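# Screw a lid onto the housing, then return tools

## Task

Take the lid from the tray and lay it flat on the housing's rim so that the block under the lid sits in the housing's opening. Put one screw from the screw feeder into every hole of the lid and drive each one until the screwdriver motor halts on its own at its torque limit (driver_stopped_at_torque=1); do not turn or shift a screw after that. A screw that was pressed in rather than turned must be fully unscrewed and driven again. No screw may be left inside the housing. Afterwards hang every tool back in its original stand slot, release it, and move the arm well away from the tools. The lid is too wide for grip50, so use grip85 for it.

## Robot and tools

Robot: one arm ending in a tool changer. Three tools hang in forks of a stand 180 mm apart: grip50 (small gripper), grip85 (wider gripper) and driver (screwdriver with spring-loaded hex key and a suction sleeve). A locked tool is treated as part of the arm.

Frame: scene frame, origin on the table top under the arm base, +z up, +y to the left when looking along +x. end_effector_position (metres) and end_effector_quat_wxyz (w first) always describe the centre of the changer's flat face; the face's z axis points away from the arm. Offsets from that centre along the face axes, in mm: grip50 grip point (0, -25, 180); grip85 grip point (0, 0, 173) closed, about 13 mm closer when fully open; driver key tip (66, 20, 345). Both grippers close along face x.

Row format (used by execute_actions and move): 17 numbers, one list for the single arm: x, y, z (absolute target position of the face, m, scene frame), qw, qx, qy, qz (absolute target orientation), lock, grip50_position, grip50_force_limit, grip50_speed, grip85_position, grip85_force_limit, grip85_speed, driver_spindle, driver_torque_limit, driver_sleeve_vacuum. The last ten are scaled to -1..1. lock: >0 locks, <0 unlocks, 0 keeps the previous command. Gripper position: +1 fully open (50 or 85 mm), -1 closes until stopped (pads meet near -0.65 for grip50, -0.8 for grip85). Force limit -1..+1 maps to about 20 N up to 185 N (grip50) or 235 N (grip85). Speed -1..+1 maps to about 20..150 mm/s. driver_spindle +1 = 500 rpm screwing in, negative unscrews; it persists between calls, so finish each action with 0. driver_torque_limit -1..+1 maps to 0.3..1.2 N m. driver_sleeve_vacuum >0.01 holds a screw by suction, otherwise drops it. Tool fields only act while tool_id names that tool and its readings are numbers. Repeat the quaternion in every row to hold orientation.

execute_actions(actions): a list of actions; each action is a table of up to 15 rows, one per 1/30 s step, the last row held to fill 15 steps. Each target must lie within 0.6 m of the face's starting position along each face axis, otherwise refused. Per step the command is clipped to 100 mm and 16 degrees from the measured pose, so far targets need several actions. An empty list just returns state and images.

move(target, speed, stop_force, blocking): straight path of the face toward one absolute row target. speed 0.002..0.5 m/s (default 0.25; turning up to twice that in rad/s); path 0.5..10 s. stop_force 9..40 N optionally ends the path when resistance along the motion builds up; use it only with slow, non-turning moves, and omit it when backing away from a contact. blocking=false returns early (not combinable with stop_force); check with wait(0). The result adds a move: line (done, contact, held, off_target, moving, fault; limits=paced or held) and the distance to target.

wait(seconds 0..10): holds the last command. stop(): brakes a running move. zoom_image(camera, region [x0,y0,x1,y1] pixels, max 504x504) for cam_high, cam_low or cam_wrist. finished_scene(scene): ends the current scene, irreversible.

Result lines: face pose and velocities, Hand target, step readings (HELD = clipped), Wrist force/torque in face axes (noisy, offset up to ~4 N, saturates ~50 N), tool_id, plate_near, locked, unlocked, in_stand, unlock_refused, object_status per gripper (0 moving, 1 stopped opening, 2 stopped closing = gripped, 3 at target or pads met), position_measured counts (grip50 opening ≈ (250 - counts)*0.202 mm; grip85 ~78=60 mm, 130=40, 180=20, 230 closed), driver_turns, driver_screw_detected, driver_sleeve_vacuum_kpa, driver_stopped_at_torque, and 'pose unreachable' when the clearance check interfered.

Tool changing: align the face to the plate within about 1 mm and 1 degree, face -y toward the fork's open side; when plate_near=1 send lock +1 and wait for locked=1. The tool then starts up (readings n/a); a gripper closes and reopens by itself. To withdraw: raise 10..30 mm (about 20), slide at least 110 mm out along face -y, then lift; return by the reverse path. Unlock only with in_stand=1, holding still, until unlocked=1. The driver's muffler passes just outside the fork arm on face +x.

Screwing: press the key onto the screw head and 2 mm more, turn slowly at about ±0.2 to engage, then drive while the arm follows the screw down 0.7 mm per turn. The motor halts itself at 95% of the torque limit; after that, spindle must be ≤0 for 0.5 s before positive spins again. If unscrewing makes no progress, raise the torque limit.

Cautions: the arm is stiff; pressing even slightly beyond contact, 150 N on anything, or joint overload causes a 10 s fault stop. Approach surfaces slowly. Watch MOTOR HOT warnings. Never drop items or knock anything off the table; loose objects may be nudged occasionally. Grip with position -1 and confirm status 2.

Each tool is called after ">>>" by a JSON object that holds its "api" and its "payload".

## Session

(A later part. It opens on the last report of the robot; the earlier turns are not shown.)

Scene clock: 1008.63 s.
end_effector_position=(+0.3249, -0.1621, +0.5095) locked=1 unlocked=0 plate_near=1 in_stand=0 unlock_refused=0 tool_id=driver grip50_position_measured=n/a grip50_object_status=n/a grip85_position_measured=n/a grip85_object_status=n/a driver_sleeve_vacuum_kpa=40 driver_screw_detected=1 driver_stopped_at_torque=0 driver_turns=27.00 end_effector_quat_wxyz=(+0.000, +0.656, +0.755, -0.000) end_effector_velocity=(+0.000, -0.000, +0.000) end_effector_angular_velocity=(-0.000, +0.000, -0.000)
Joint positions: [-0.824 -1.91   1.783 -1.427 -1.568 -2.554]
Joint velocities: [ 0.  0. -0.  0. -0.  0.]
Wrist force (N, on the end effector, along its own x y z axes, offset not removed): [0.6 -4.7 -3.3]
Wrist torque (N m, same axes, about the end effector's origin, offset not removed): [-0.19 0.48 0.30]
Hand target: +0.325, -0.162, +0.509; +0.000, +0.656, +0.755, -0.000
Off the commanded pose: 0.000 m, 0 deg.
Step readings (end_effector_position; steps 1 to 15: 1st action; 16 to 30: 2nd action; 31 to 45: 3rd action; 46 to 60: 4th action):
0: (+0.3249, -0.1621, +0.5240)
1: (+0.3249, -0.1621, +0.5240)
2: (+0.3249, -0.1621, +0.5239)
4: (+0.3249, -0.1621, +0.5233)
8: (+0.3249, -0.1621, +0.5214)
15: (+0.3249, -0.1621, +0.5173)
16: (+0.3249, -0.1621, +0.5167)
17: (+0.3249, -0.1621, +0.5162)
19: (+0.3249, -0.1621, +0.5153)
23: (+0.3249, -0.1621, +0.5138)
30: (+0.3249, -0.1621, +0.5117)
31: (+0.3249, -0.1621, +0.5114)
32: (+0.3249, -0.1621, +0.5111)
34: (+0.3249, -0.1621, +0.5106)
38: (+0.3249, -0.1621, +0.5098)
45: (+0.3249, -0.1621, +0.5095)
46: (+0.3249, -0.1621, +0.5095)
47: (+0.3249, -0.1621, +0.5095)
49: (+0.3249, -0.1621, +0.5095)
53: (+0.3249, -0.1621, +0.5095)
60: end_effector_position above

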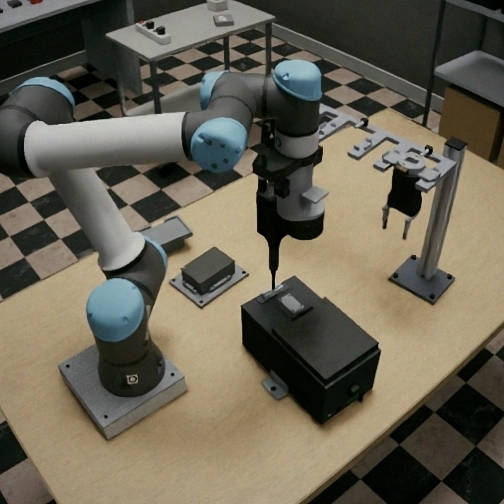

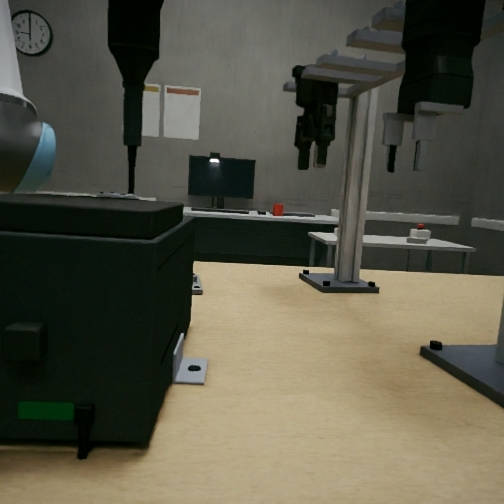

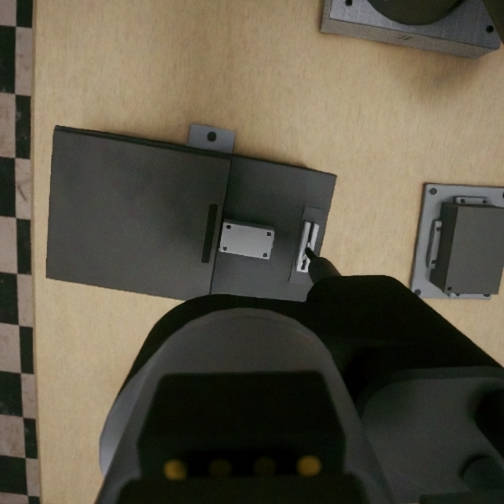

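>>> {"api": "move", "payload": {"target": [0.3249,-0.1621,0.540,0,0.65606,0.75471,0,0,0,0,0,0,0,0,0,0,1], "speed": 0.04}}

>>> {"api": "move", "payload": {"target": [0.3770,0.0660,0.430,0,0.65606,0.75471,0,0,0,0,0,0,0,0,0,0,1], "speed": 0.15}}

>>> {"api": "execute_actions", "payload": {"actions": [[[0.3770,0.0660,0.4290,0,0.65606,0.75471,0,0,0,0,0,0,0,0,0,0,1],[0.3770,0.0660,0.4280,0,0.65606,0.75471,0,0,0,0,0,0,0,0,0,0,1],[0.3770,0.0660,0.4270,0,0.65606,0.75471,0,0,0,0,0,0,0,0,0,0,1],[0.3770,0.0660,0.4260,0,0.65606,0.75471,0,0,0,0,0,0,0,0,0,0,1],[0.3770,0.0660,0.4249,0,0.65606,0.75471,0,0,0,0,0,0,0,0,0,0,1]]]}}

>>> {"api": "wait", "payload": {"seconds": 0.3}}

>>> {"api": "zoom_image", "payload": {"camera": "cam_wrist", "region": [285,230,325,270]}}

Scene clock: 1025.10 s.
end_effector_position=(+0.3249, -0.1621, +0.5399) locked=1 unlocked=0 plate_near=1 in_stand=0 unlock_refused=0 tool_id=driver grip50_position_measured=n/a grip50_object_status=n/a grip85_position_measured=n/a grip85_object_status=n/a driver_sleeve_vacuum_kpa=39 driver_screw_detected=1 driver_stopped_at_torque=0 driver_turns=27.00 end_effector_quat_wxyz=(+0.000, +0.656, +0.755, -0.000) end_effector_velocity=(+0.000, +0.000, +0.001) end_effector_angular_velocity=(-0.000, +0.000, +0.000)
Joint positions: [-0.825 -1.897  1.696 -1.354 -1.568 -2.554]
Joint velocities: [ 0.001  0.001 -0.005  0.004 -0.     0.001]
Wrist force (N, on the end effector, along its own x y z axes, offset not removed): [0.0 -3.9 1.2]
Wrist torque (N m, same axes, about the end effector's origin, offset not removed): [-0.11 0.24 0.03]
Hand target: +0.325, -0.162, +0.540; +0.000, +0.656, +0.755, +0.000
Off the commanded pose: 0.000 m, 0 deg.
move: done

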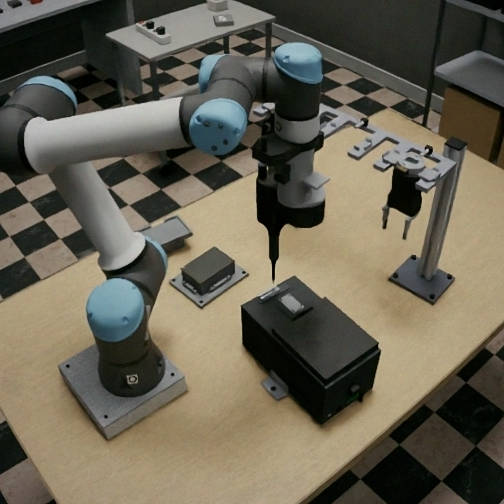

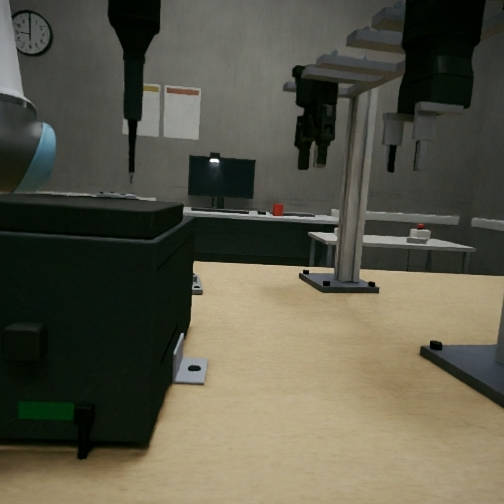

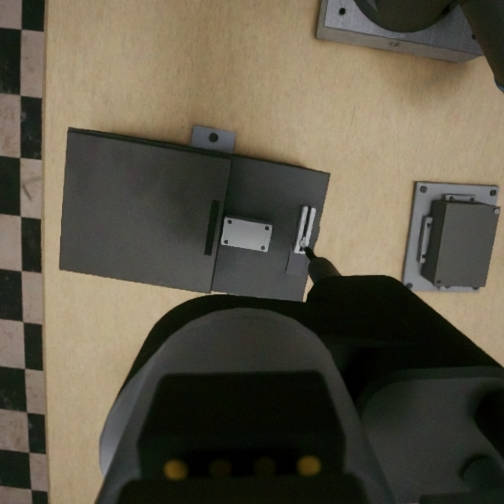

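Scene clock: 1027.33 s.
end_effector_position=(+0.3764, +0.0663, +0.4300) locked=1 unlocked=0 plate_near=1 in_stand=0 unlock_refused=0 tool_id=driver grip50_position_measured=n/a grip50_object_status=n/a grip85_position_measured=n/a grip85_object_status=n/a driver_sleeve_vacuum_kpa=39 driver_screw_detected=1 driver_stopped_at_torque=0 driver_turns=27.00 end_effector_quat_wxyz=(-0.000, +0.656, +0.755, -0.001) end_effector_velocity=(+0.001, +0.002, -0.001) end_effector_angular_velocity=(-0.000, +0.000, -0.002)
Joint positions: [-0.181 -1.877  1.959 -1.639 -1.56  -1.91 ]
Joint velocities: [ 0.005  0.003 -0.    -0.003 -0.     0.006]
Wrist force (N, on the end effector, along its own x y z axes, offset not removed): [0.6 -1.1 0.4]
Wrist torque (N m, same axes, about the end effector's origin, offset not removed): [0.06 -0.07 0.16]
Hand target: +0.376, +0.066, +0.430; -0.000, +0.656, +0.755, -0.001
Off the commanded pose: 0.001 m, 0 deg.
move: done

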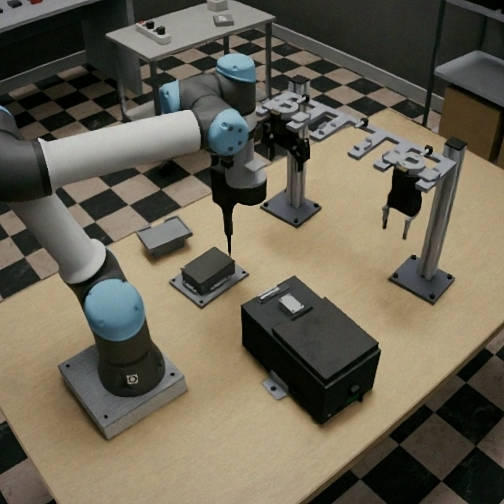

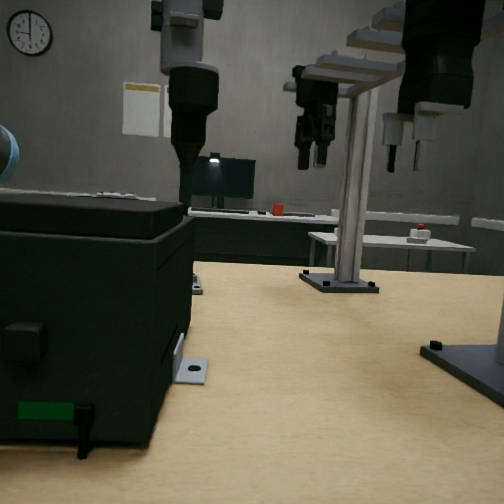

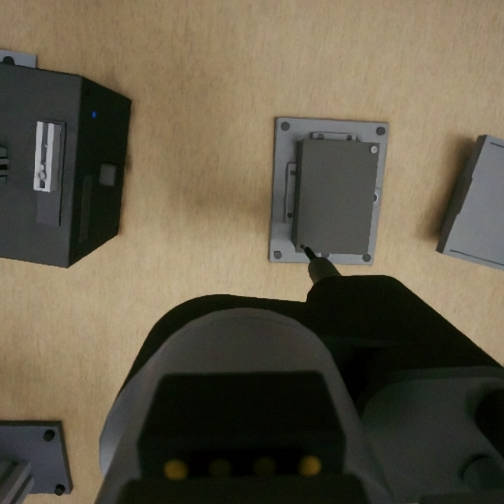

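Scene clock: 1027.83 s.
end_effector_position=(+0.3770, +0.0660, +0.4250) locked=1 unlocked=0 plate_near=1 in_stand=0 unlock_refused=0 tool_id=driver grip50_position_measured=n/a grip50_object_status=n/a grip85_position_measured=n/a grip85_object_status=n/a driver_sleeve_vacuum_kpa=39 driver_screw_detected=1 driver_stopped_at_torque=0 driver_turns=27.00 end_effector_quat_wxyz=(-0.000, +0.656, +0.755, -0.000) end_effector_velocity=(+0.000, -0.000, -0.001) end_effector_angular_velocity=(-0.002, -0.000, +0.001)
Joint positions: [-0.181 -1.875  1.971 -1.654 -1.559 -1.911]
Joint velocities: [ 0.     0.     0.002 -0.003 -0.002 -0.   ]
Wrist force (N, on the end effector, along its own x y z axes, offset not removed): [2.2 1.1 -1.9]
Wrist torque (N m, same axes, about the end effector's origin, offset not removed): [0.39 -0.13 0.08]
Hand target: +0.377, +0.066, +0.425; -0.000, +0.656, +0.755, +0.000
Off the commanded pose: 0.000 m, 0 deg.
Step readings (end_effector_position):
0: (+0.3764, +0.0663, +0.4300)
1: (+0.3764, +0.0663, +0.4300)
2: (+0.3765, +0.0663, +0.4298)
4: (+0.3767, +0.0662, +0.4289)
8: (+0.3769, +0.0661, +0.4261)
15: end_effector_position above

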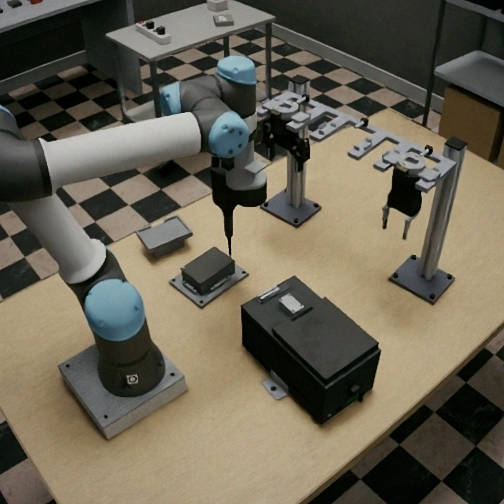

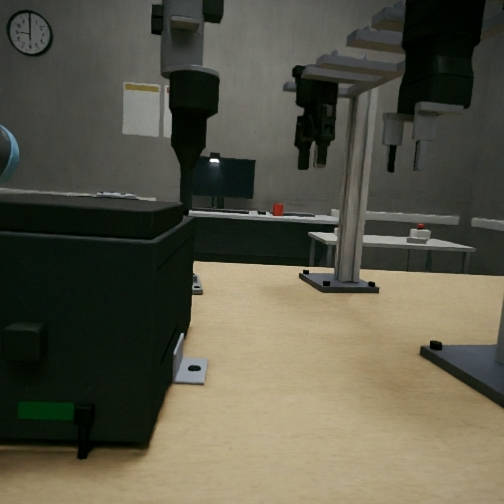

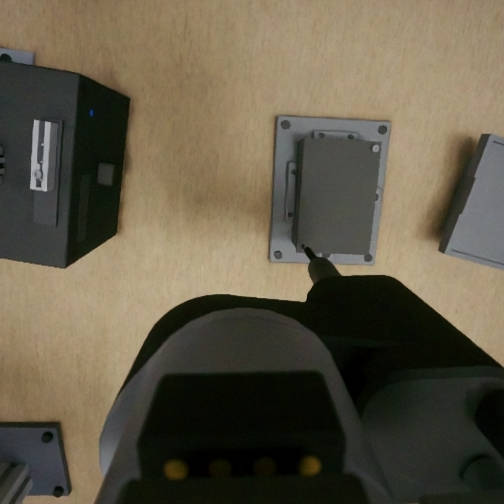

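Scene clock: 1028.13 s.
end_effector_position=(+0.3770, +0.0660, +0.4249) locked=1 unlocked=0 plate_near=1 in_stand=0 unlock_refused=0 tool_id=driver grip50_position_measured=n/a grip50_object_status=n/a grip85_position_measured=n/a grip85_object_status=n/a driver_sleeve_vacuum_kpa=39 driver_screw_detected=1 driver_stopped_at_torque=0 driver_turns=27.00 end_effector_quat_wxyz=(+0.000, +0.656, +0.755, +0.000) end_effector_velocity=(-0.000, -0.000, +0.000) end_effector_angular_velocity=(-0.001, -0.001, -0.001)
Joint positions: [-0.181 -1.875  1.971 -1.654 -1.559 -1.911]
Joint velocities: [ 0.    -0.     0.    -0.001 -0.001  0.001]
Wrist force (N, on the end effector, along its own x y z axes, offset not removed): [0.8 -2.1 -1.3]
Wrist torque (N m, same axes, about the end effector's origin, offset not removed): [-0.01 -0.15 0.02]
Hand target: +0.377, +0.066, +0.425; -0.000, +0.656, +0.755, +0.000
Off the commanded pose: 0.000 m, 0 deg.
wait: 0.30 s; at rest by 0.17 s

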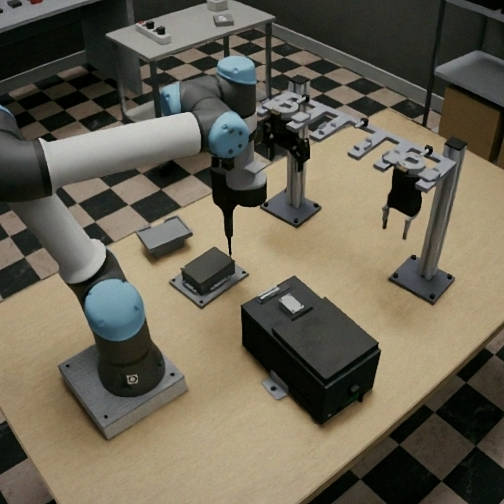

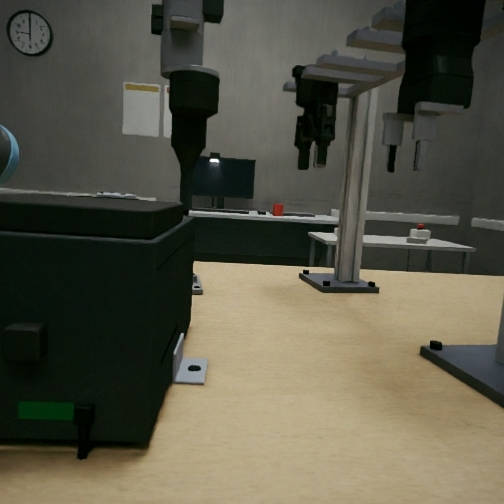

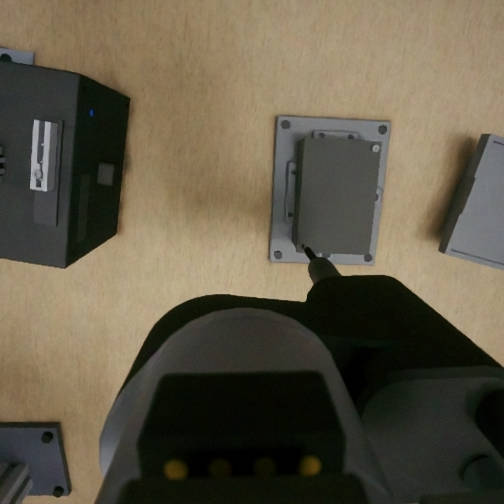

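Region (285, 230, 325, 270) of cam_wrist's 504x504 image, scaled by 12.600, with more detail than that image has.

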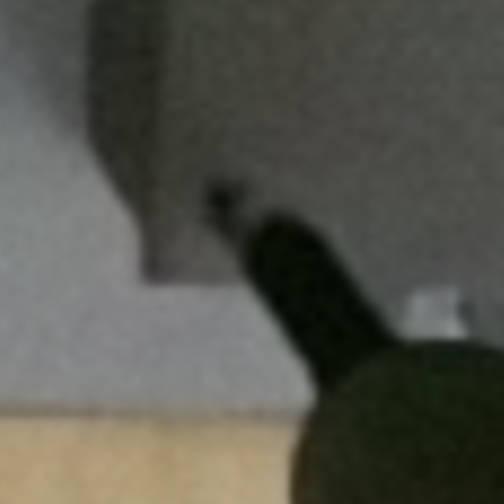

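>>> {"api": "execute_actions", "payload": {"actions": [[[0.3774,0.0661,0.4249,0,0.65606,0.75471,0,0,0,0,0,0,0,0,0,0,1],[0.3778,0.0662,0.4249,0,0.65606,0.75471,0,0,0,0,0,0,0,0,0,0,1],[0.3782,0.0663,0.4249,0,0.65606,0.75471,0,0,0,0,0,0,0,0,0,0,1],[0.37856,0.06637,0.4249,0,0.65606,0.75471,0,0,0,0,0,0,0,0,0,0,1]]]}}

>>> {"api": "wait", "payload": {"seconds": 0.3}}

>>> {"api": "zoom_image", "payload": {"camera": "cam_wrist", "region": [285,230,325,270]}}

Scene clock: 1036.83 s.
end_effector_position=(+0.3785, +0.0663, +0.4249) locked=1 unlocked=0 plate_near=1 in_stand=0 unlock_refused=0 tool_id=driver grip50_position_measured=n/a grip50_object_status=n/a grip85_position_measured=n/a grip85_object_status=n/a driver_sleeve_vacuum_kpa=39 driver_screw_detected=1 driver_stopped_at_torque=0 driver_turns=27.00 end_effector_quat_wxyz=(-0.000, +0.656, +0.755, -0.000) end_effector_velocity=(+0.000, -0.000, -0.000) end_effector_angular_velocity=(-0.001, +0.001, +0.000)
Joint positions: [-0.18  -1.871  1.968 -1.656 -1.559 -1.909]
Joint velocities: [-0.     0.001 -0.    -0.    -0.001 -0.   ]
Wrist force (N, on the end effector, along its own x y z axes, offset not removed): [1.7 -4.1 3.0]
Wrist torque (N m, same axes, about the end effector's origin, offset not removed): [-0.29 -0.34 0.30]
Hand target: +0.379, +0.066, +0.425; +0.000, +0.656, +0.755, -0.000
Off the commanded pose: 0.000 m, 0 deg.
Step readings (end_effector_position):
0: (+0.3770, +0.0660, +0.4249)
1: (+0.3770, +0.0660, +0.4249)
2: (+0.3770, +0.0660, +0.4248)
4: (+0.3773, +0.0660, +0.4246)
8: (+0.3782, +0.0662, +0.4247)
15: end_effector_position above

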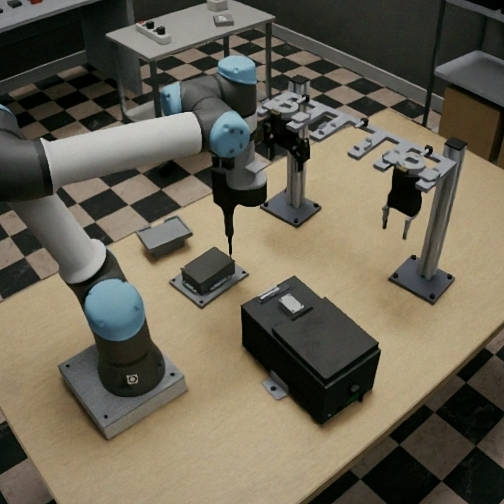

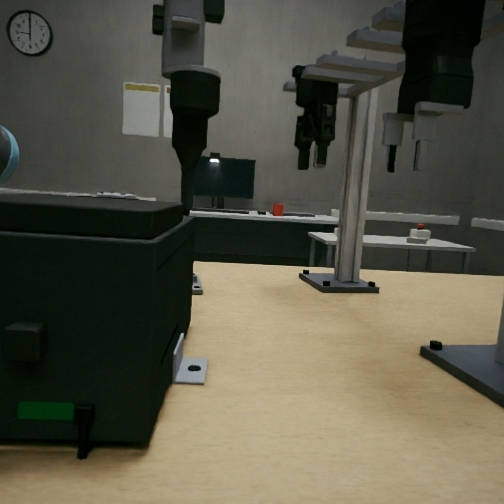

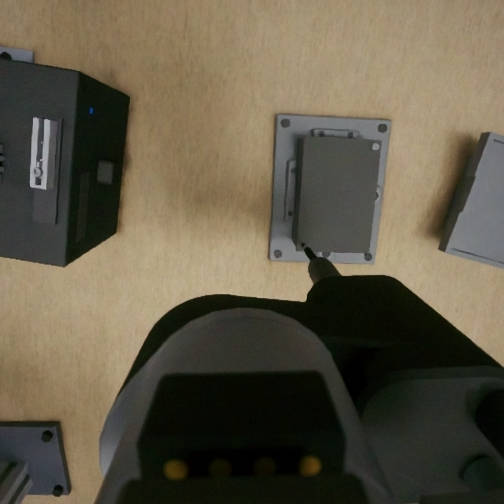

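Scene clock: 1037.13 s.
end_effector_position=(+0.3786, +0.0664, +0.4249) locked=1 unlocked=0 plate_near=1 in_stand=0 unlock_refused=0 tool_id=driver grip50_position_measured=n/a grip50_object_status=n/a grip85_position_measured=n/a grip85_object_status=n/a driver_sleeve_vacuum_kpa=39 driver_screw_detected=1 driver_stopped_at_torque=0 driver_turns=27.00 end_effector_quat_wxyz=(-0.000, +0.656, +0.755, -0.000) end_effector_velocity=(+0.000, -0.000, +0.000) end_effector_angular_velocity=(-0.000, -0.000, -0.000)
Joint positions: [-0.18  -1.871  1.968 -1.656 -1.559 -1.909]
Joint velocities: [-0.  0. -0. -0. -0.  0.]
Wrist force (N, on the end effector, along its own x y z axes, offset not removed): [-0.7 -4.0 2.0]
Wrist torque (N m, same axes, about the end effector's origin, offset not removed): [0.07 0.18 -0.07]
Hand target: +0.379, +0.066, +0.425; +0.000, +0.656, +0.755, -0.000
Off the commanded pose: 0.000 m, 0 deg.
wait: 0.30 s; at rest by 0.17 s

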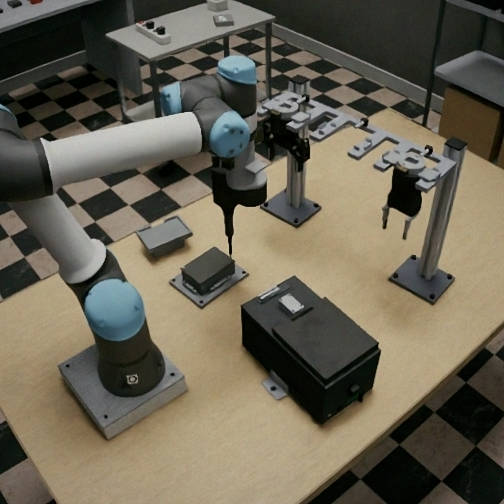

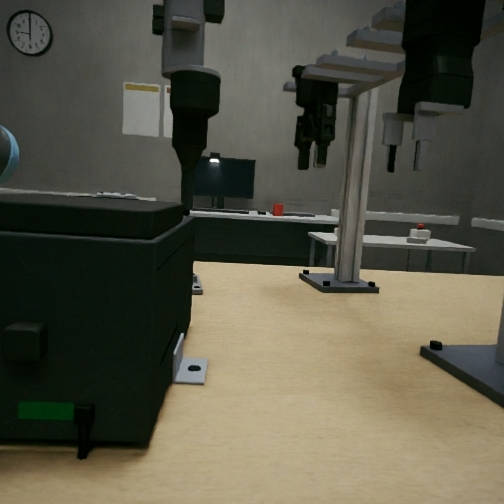

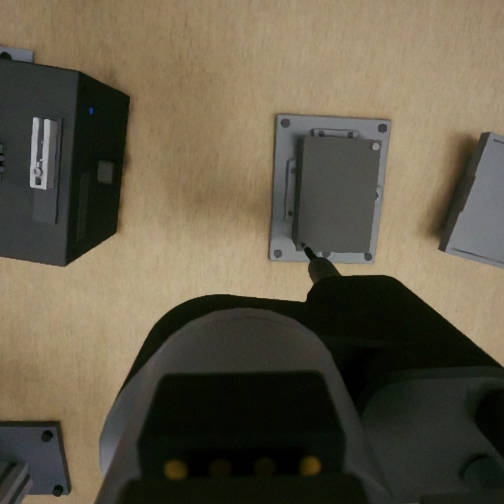

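Region (285, 230, 325, 270) of cam_wrist's 504x504 image, scaled by 12.600, with more detail than that image has.

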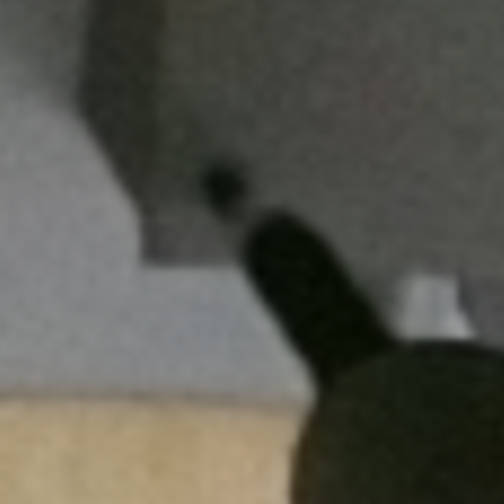

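>>> {"api": "move", "payload": {"target": [0.37899,0.06618,0.4145,0,0.65606,0.75471,0,0,0,0,0,0,0,0,0,0,1], "speed": 0.02}}

>>> {"api": "move", "payload": {"target": [0.37899,0.06618,0.4095,0,0.65606,0.75471,0,0,0,0,0,0,0,0,0,0,1], "speed": 0.006, "stop_force": 12}}

>>> {"api": "wait", "payload": {"seconds": 0.3}}

>>> {"api": "zoom_image", "payload": {"camera": "cam_wrist", "region": [285,230,325,270]}}

Scene clock: 1045.83 s.
end_effector_position=(+0.3790, +0.0662, +0.4147) locked=1 unlocked=0 plate_near=1 in_stand=0 unlock_refused=0 tool_id=driver grip50_position_measured=n/a grip50_object_status=n/a grip85_position_measured=n/a grip85_object_status=n/a driver_sleeve_vacuum_kpa=39 driver_screw_detected=1 driver_stopped_at_torque=0 driver_turns=27.00 end_effector_quat_wxyz=(-0.000, +0.656, +0.755, -0.000) end_effector_velocity=(+0.000, +0.000, -0.001) end_effector_angular_velocity=(+0.001, -0.001, +0.000)
Joint positions: [-0.18  -1.867  1.992 -1.683 -1.559 -1.909]
Joint velocities: [ 0.     0.     0.004 -0.004  0.001 -0.   ]
Wrist force (N, on the end effector, along its own x y z axes, offset not removed): [2.3 0.0 2.1]
Wrist torque (N m, same axes, about the end effector's origin, offset not removed): [-0.04 -0.08 0.12]
Hand target: +0.379, +0.066, +0.415; -0.000, +0.656, +0.755, -0.000
Off the commanded pose: 0.000 m, 0 deg.
move: done

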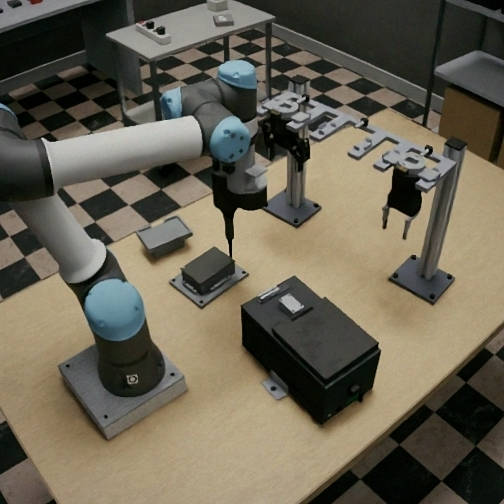

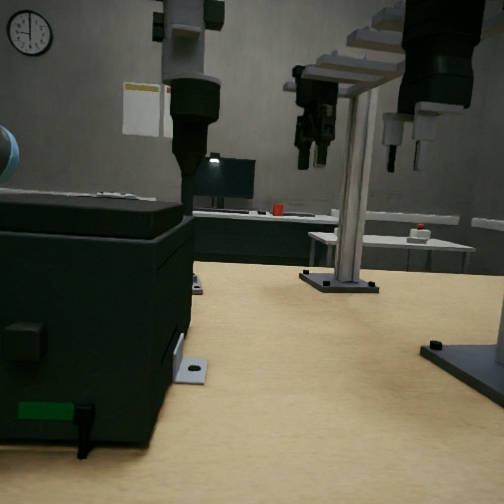

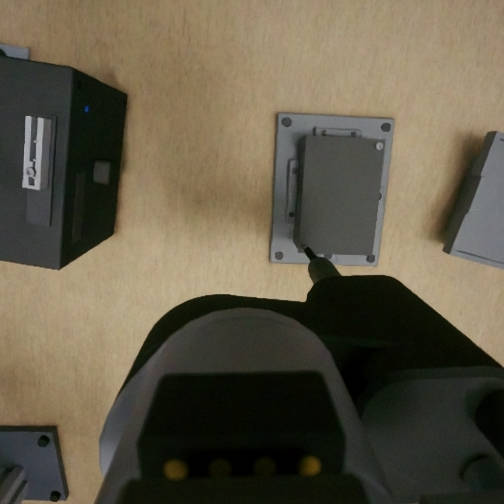

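Scene clock: 1046.90 s.
end_effector_position=(+0.3790, +0.0662, +0.4096) locked=1 unlocked=0 plate_near=1 in_stand=0 unlock_refused=0 tool_id=driver grip50_position_measured=n/a grip50_object_status=n/a grip85_position_measured=n/a grip85_object_status=n/a driver_sleeve_vacuum_kpa=39 driver_screw_detected=1 driver_stopped_at_torque=0 driver_turns=27.00 end_effector_quat_wxyz=(-0.000, +0.656, +0.755, -0.000) end_effector_velocity=(+0.000, +0.000, -0.001) end_effector_angular_velocity=(+0.000, -0.001, +0.001)
Joint positions: [-0.179 -1.866  2.004 -1.697 -1.559 -1.908]
Joint velocities: [ 0.001  0.     0.002 -0.003  0.    -0.001]
Wrist force (N, on the end effector, along its own x y z axes, offset not removed): [0.2 0.1 2.1]
Wrist torque (N m, same axes, about the end effector's origin, offset not removed): [-0.11 -0.14 0.03]
Hand target: +0.379, +0.066, +0.410; -0.000, +0.656, +0.755, -0.000
Off the commanded pose: 0.000 m, 0 deg.
move: done

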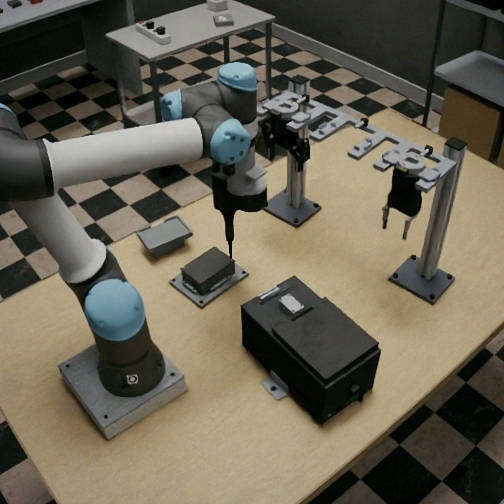

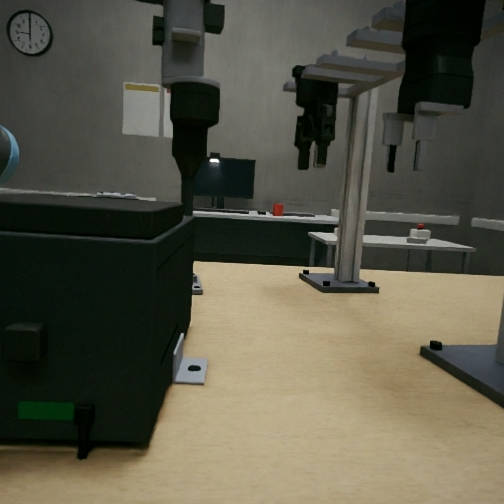

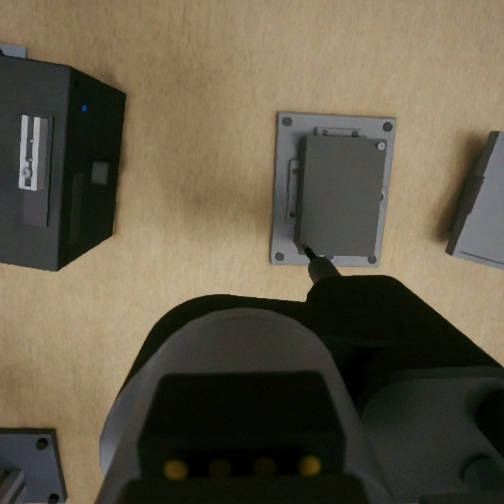

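Scene clock: 1047.20 s.
end_effector_position=(+0.3790, +0.0662, +0.4095) locked=1 unlocked=0 plate_near=1 in_stand=0 unlock_refused=0 tool_id=driver grip50_position_measured=n/a grip50_object_status=n/a grip85_position_measured=n/a grip85_object_status=n/a driver_sleeve_vacuum_kpa=39 driver_screw_detected=1 driver_stopped_at_torque=0 driver_turns=27.00 end_effector_quat_wxyz=(+0.000, +0.656, +0.755, -0.000) end_effector_velocity=(-0.000, -0.000, +0.000) end_effector_angular_velocity=(-0.000, -0.000, -0.001)
Joint positions: [-0.179 -1.866  2.004 -1.697 -1.559 -1.908]
Joint velocities: [-0.001 -0.    -0.     0.    -0.     0.   ]
Wrist force (N, on the end effector, along its own x y z axes, offset not removed): [0.6 -2.0 1.1]
Wrist torque (N m, same axes, about the end effector's origin, offset not removed): [0.00 -0.03 0.25]
Hand target: +0.379, +0.066, +0.410; -0.000, +0.656, +0.755, -0.000
Off the commanded pose: 0.000 m, 0 deg.
wait: 0.30 s; at rest by 0.17 s

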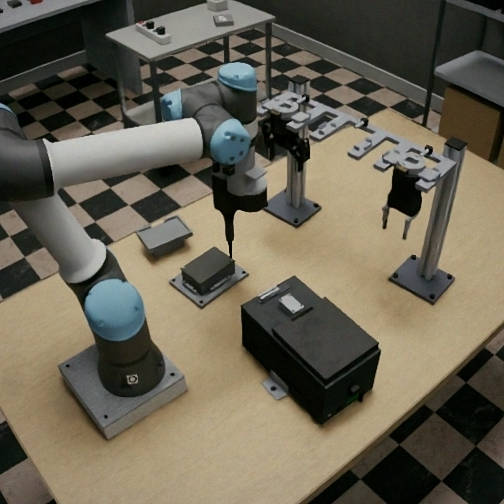

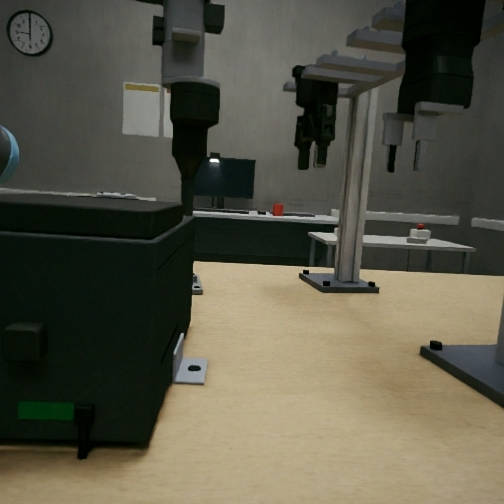

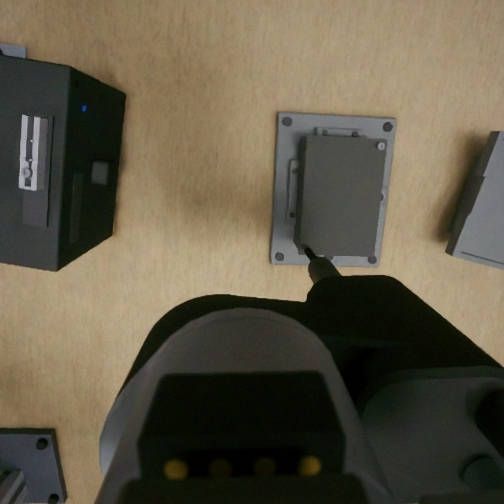

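Region (285, 230, 325, 270) of cam_wrist's 504x504 image, scaled by 12.600, with more detail than that image has.

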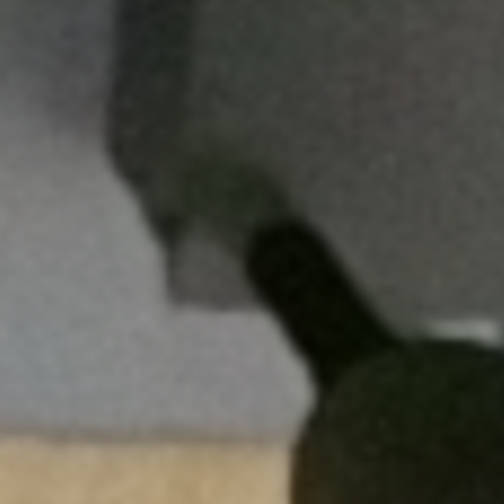

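>>> {"api": "execute_actions", "payload": {"actions": [[[0.37899,0.06618,0.40937,0,0.65606,0.75471,0,0,0,0,0,0,0,0,0.2,0,1],[0.37899,0.06618,0.40923,0,0.65606,0.75471,0,0,0,0,0,0,0,0,0.2,0,1],[0.37899,0.06618,0.4091,0,0.65606,0.75471,0,0,0,0,0,0,0,0,0.2,0,1],[0.37899,0.06618,0.40897,0,0.65606,0.75471,0,0,0,0,0,0,0,0,0.2,0,1],[0.37899,0.06618,0.40883,0,0.65606,0.75471,0,0,0,0,0,0,0,0,0.2,0,1],[0.37899,0.06618,0.4087,0,0.65606,0.75471,0,0,0,0,0,0,0,0,0.2,0,1],[0.37899,0.06618,0.40857,0,0.65606,0.75471,0,0,0,0,0,0,0,0,0.2,0,1],[0.37899,0.06618,0.40843,0,0.65606,0.75471,0,0,0,0,0,0,0,0,0.2,0,1],[0.37899,0.06618,0.4083,0,0.65606,0.75471,0,0,0,0,0,0,0,0,0.2,0,1],[0.37899,0.06618,0.40817,0,0.65606,0.75471,0,0,0,0,0,0,0,0,0.2,0,1],[0.37899,0.06618,0.40803,0,0.65606,0.75471,0,0,0,0,0,0,0,0,0.2,0,1],[0.37899,0.06618,0.4079,0,0.65606,0.75471,0,0,0,0,0,0,0,0,0.2,0,1],[0.37899,0.06618,0.40777,0,0.65606,0.75471,0,0,0,0,0,0,0,0,0.2,0,1],[0.37899,0.06618,0.40763,0,0.65606,0.75471,0,0,0,0,0,0,0,0,0.2,0,1],[0.37899,0.06618,0.4075,0,0.65606,0.75471,0,0,0,0,0,0,0,0,0.2,0,1]],[[0.37899,0.06618,0.40737,0,0.65606,0.75471,0,0,0,0,0,0,0,0,0.2,0,1],[0.37899,0.06618,0.40723,0,0.65606,0.75471,0,0,0,0,0,0,0,0,0.2,0,1],[0.37899,0.06618,0.4071,0,0.65606,0.75471,0,0,0,0,0,0,0,0,0.2,0,1],[0.37899,0.06618,0.40697,0,0.65606,0.75471,0,0,0,0,0,0,0,0,0.2,0,1],[0.37899,0.06618,0.40683,0,0.65606,0.75471,0,0,0,0,0,0,0,0,0.2,0,1],[0.37899,0.06618,0.4067,0,0.65606,0.75471,0,0,0,0,0,0,0,0,0.2,0,1],[0.37899,0.06618,0.40657,0,0.65606,0.75471,0,0,0,0,0,0,0,0,0.2,0,1],[0.37899,0.06618,0.40643,0,0.65606,0.75471,0,0,0,0,0,0,0,0,0.2,0,1],[0.37899,0.06618,0.4063,0,0.65606,0.75471,0,0,0,0,0,0,0,0,0.2,0,1],[0.37899,0.06618,0.40617,0,0.65606,0.75471,0,0,0,0,0,0,0,0,0.2,0,1],[0.37899,0.06618,0.40603,0,0.65606,0.75471,0,0,0,0,0,0,0,0,0.2,0,1],[0.37899,0.06618,0.4059,0,0.65606,0.75471,0,0,0,0,0,0,0,0,0.2,0,1],[0.37899,0.06618,0.40577,0,0.65606,0.75471,0,0,0,0,0,0,0,0,0.2,0,1],[0.37899,0.06618,0.40563,0,0.65606,0.75471,0,0,0,0,0,0,0,0,0.2,0,1],[0.37899,0.06618,0.4055,0,0.65606,0.75471,0,0,0,0,0,0,0,0,0.2,0,1]]]}}

>>> {"api": "move", "payload": {"target": [0.37899,0.06618,0.3998,0,0.65606,0.75471,0,0,0,0,0,0,0,0,0.5,0,1], "speed": 0.003, "stop_force": 12}}

>>> {"api": "execute_actions", "payload": {"actions": [[[0.37899,0.06618,0.3998,0,0.65606,0.75471,0,0,0,0,0,0,0,0,0.5,0,1],[0.37899,0.06618,0.3998,0,0.65606,0.75471,0,0,0,0,0,0,0,0,0.5,0,1],[0.37899,0.06618,0.3998,0,0.65606,0.75471,0,0,0,0,0,0,0,0,0.5,0,1],[0.37899,0.06618,0.3998,0,0.65606,0.75471,0,0,0,0,0,0,0,0,0.5,0,1],[0.37899,0.06618,0.3998,0,0.65606,0.75471,0,0,0,0,0,0,0,0,0.5,0,1],[0.37899,0.06618,0.3998,0,0.65606,0.75471,0,0,0,0,0,0,0,0,0.5,0,1],[0.37899,0.06618,0.3998,0,0.65606,0.75471,0,0,0,0,0,0,0,0,0.5,0,1],[0.37899,0.06618,0.3998,0,0.65606,0.75471,0,0,0,0,0,0,0,0,0.5,0,1],[0.37899,0.06618,0.3998,0,0.65606,0.75471,0,0,0,0,0,0,0,0,0.5,0,1],[0.37899,0.06618,0.3998,0,0.65606,0.75471,0,0,0,0,0,0,0,0,0.5,0,1],[0.37899,0.06618,0.3998,0,0.65606,0.75471,0,0,0,0,0,0,0,0,0.5,0,1],[0.37899,0.06618,0.3998,0,0.65606,0.75471,0,0,0,0,0,0,0,0,0.5,0,1],[0.37899,0.06618,0.3998,0,0.65606,0.75471,0,0,0,0,0,0,0,0,0,0,1]]]}}

>>> {"api": "zoom_image", "payload": {"camera": "cam_wrist", "region": [285,230,325,270]}}

Scene clock: 1073.50 s.
end_effector_position=(+0.3790, +0.0662, +0.4061) locked=1 unlocked=0 plate_near=1 in_stand=0 unlock_refused=0 tool_id=driver grip50_position_measured=n/a grip50_object_status=n/a grip85_position_measured=n/a grip85_object_status=n/a driver_sleeve_vacuum_kpa=39 driver_screw_detected=1 driver_stopped_at_torque=0 driver_turns=28.61 end_effector_quat_wxyz=(+0.000, +0.656, +0.755, +0.000) end_effector_velocity=(+0.000, -0.000, -0.004) end_effector_angular_velocity=(+0.001, -0.000, -0.001)
Joint positions: [-0.179 -1.864  2.012 -1.707 -1.559 -1.908]
Joint velocities: [-0.001  0.002  0.01  -0.011  0.001  0.   ]
Wrist force (N, on the end effector, along its own x y z axes, offset not removed): [-0.3 -0.2 -4.7]
Wrist torque (N m, same axes, about the end effector's origin, offset not removed): [-0.45 0.16 0.25]
Hand target: +0.379, +0.066, +0.406; -0.000, +0.656, +0.755, -0.000
Off the commanded pose: 0.001 m, 0 deg.
Step readings (end_effector_position; steps 1 to 15: 1st action; 16 to 30: 2nd action):
0: (+0.3790, +0.0662, +0.4095)
1: (+0.3790, +0.0662, +0.4095)
2: (+0.3790, +0.0662, +0.4095)
4: (+0.3790, +0.0662, +0.4094)
8: (+0.3790, +0.0662, +0.4089)
15: (+0.3790, +0.0662, +0.4080)
16: (+0.3790, +0.0662, +0.4079)
17: (+0.3790, +0.0662, +0.4078)
19: (+0.3790, +0.0662, +0.4075)
23: (+0.3790, +0.0662, +0.4070)
30: end_effector_position above

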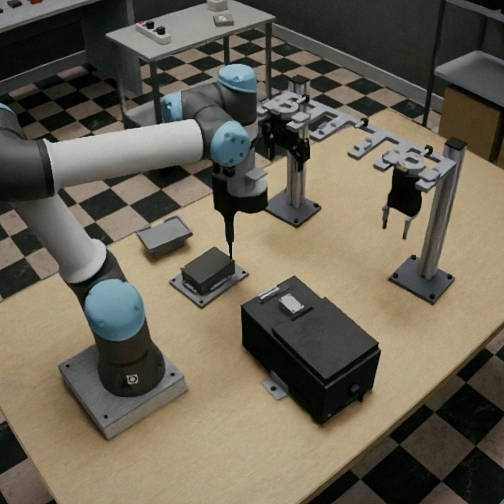

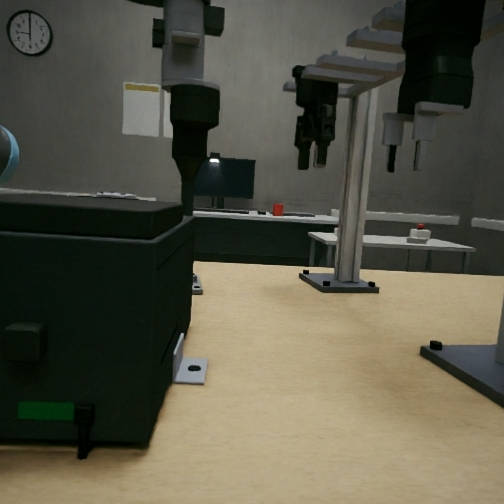

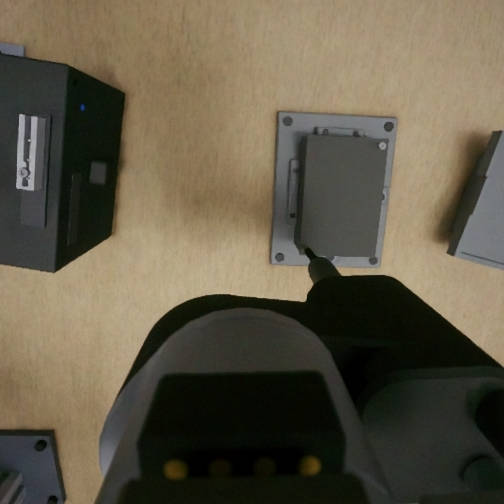

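Scene clock: 1075.80 s.
end_effector_position=(+0.3790, +0.0662, +0.3999) locked=1 unlocked=0 plate_near=1 in_stand=0 unlock_refused=0 tool_id=driver grip50_position_measured=n/a grip50_object_status=n/a grip85_position_measured=n/a grip85_object_status=n/a driver_sleeve_vacuum_kpa=40 driver_screw_detected=1 driver_stopped_at_torque=1 driver_turns=35.02 end_effector_quat_wxyz=(-0.000, +0.656, +0.755, +0.000) end_effector_velocity=(-0.000, +0.000, -0.001) end_effector_angular_velocity=(-0.000, +0.001, +0.000)
Joint positions: [-0.179 -1.862  2.026 -1.723 -1.559 -1.908]
Joint velocities: [ 0.     0.     0.001 -0.001 -0.     0.   ]
Wrist force (N, on the end effector, along its own x y z axes, offset not removed): [1.1 -0.1 -3.6]
Wrist torque (N m, same axes, about the end effector's origin, offset not removed): [-0.98 0.05 0.12]
Hand target: +0.379, +0.066, +0.400; -0.000, +0.656, +0.755, -0.000
Off the commanded pose: 0.000 m, 0 deg.
move: done

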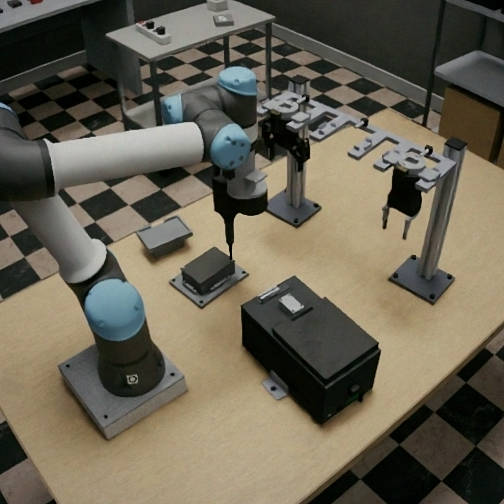

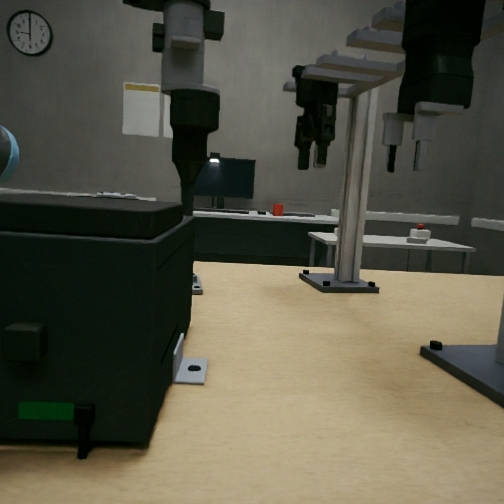

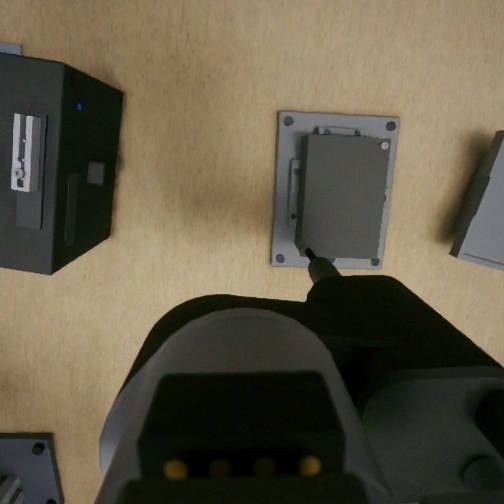

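Scene clock: 1076.30 s.
end_effector_position=(+0.3790, +0.0662, +0.3998) locked=1 unlocked=0 plate_near=1 in_stand=0 unlock_refused=0 tool_id=driver grip50_position_measured=n/a grip50_object_status=n/a grip85_position_measured=n/a grip85_object_status=n/a driver_sleeve_vacuum_kpa=40 driver_screw_detected=1 driver_stopped_at_torque=1 driver_turns=35.02 end_effector_quat_wxyz=(-0.000, +0.656, +0.755, +0.000) end_effector_velocity=(-0.000, -0.000, +0.000) end_effector_angular_velocity=(+0.000, -0.000, +0.000)
Joint positions: [-0.179 -1.862  2.026 -1.723 -1.559 -1.908]
Joint velocities: [-0.    -0.    -0.     0.     0.    -0.001]
Wrist force (N, on the end effector, along its own x y z axes, offset not removed): [2.7 1.0 -0.9]
Wrist torque (N m, same axes, about the end effector's origin, offset not removed): [-0.84 -0.02 0.15]
Hand target: +0.379, +0.066, +0.400; -0.000, +0.656, +0.755, -0.000
Off the commanded pose: 0.000 m, 0 deg.
Step readings (end_effector_position):
0: (+0.3790, +0.0662, +0.3999)
1: (+0.3790, +0.0662, +0.3998)
2: (+0.3790, +0.0662, +0.3998)
4: (+0.3790, +0.0662, +0.3998)
8: (+0.3790, +0.0662, +0.3998)
15: end_effector_position above

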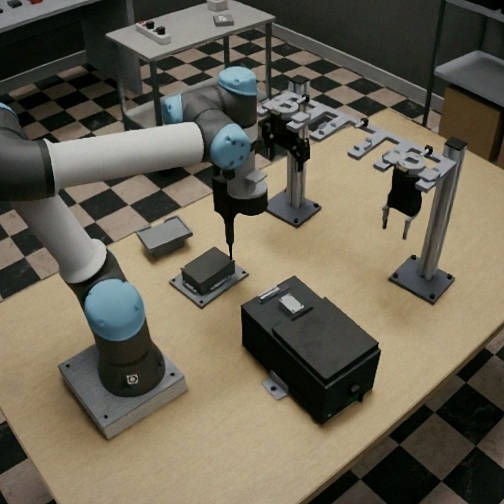

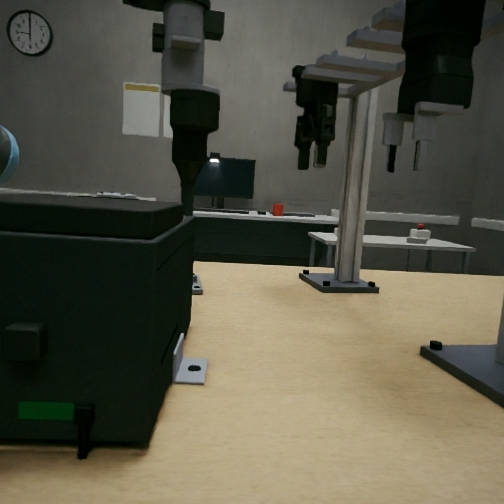

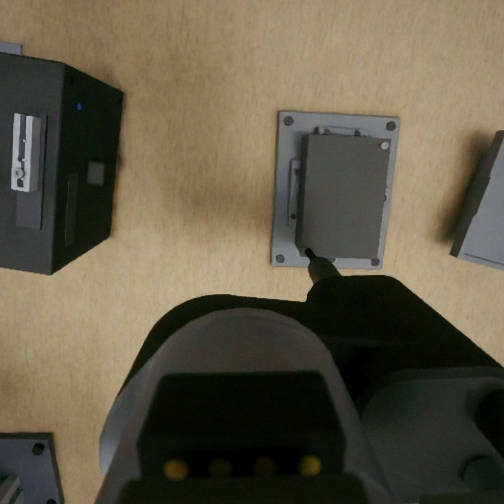

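Region (285, 230, 325, 270) of cam_wrist's 504x504 image, scaled by 12.600, with more detail than that image has.

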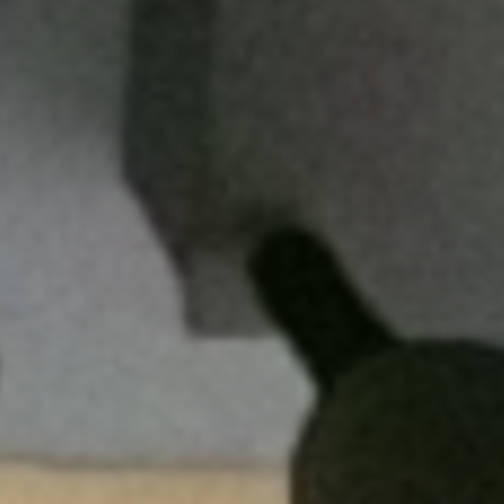

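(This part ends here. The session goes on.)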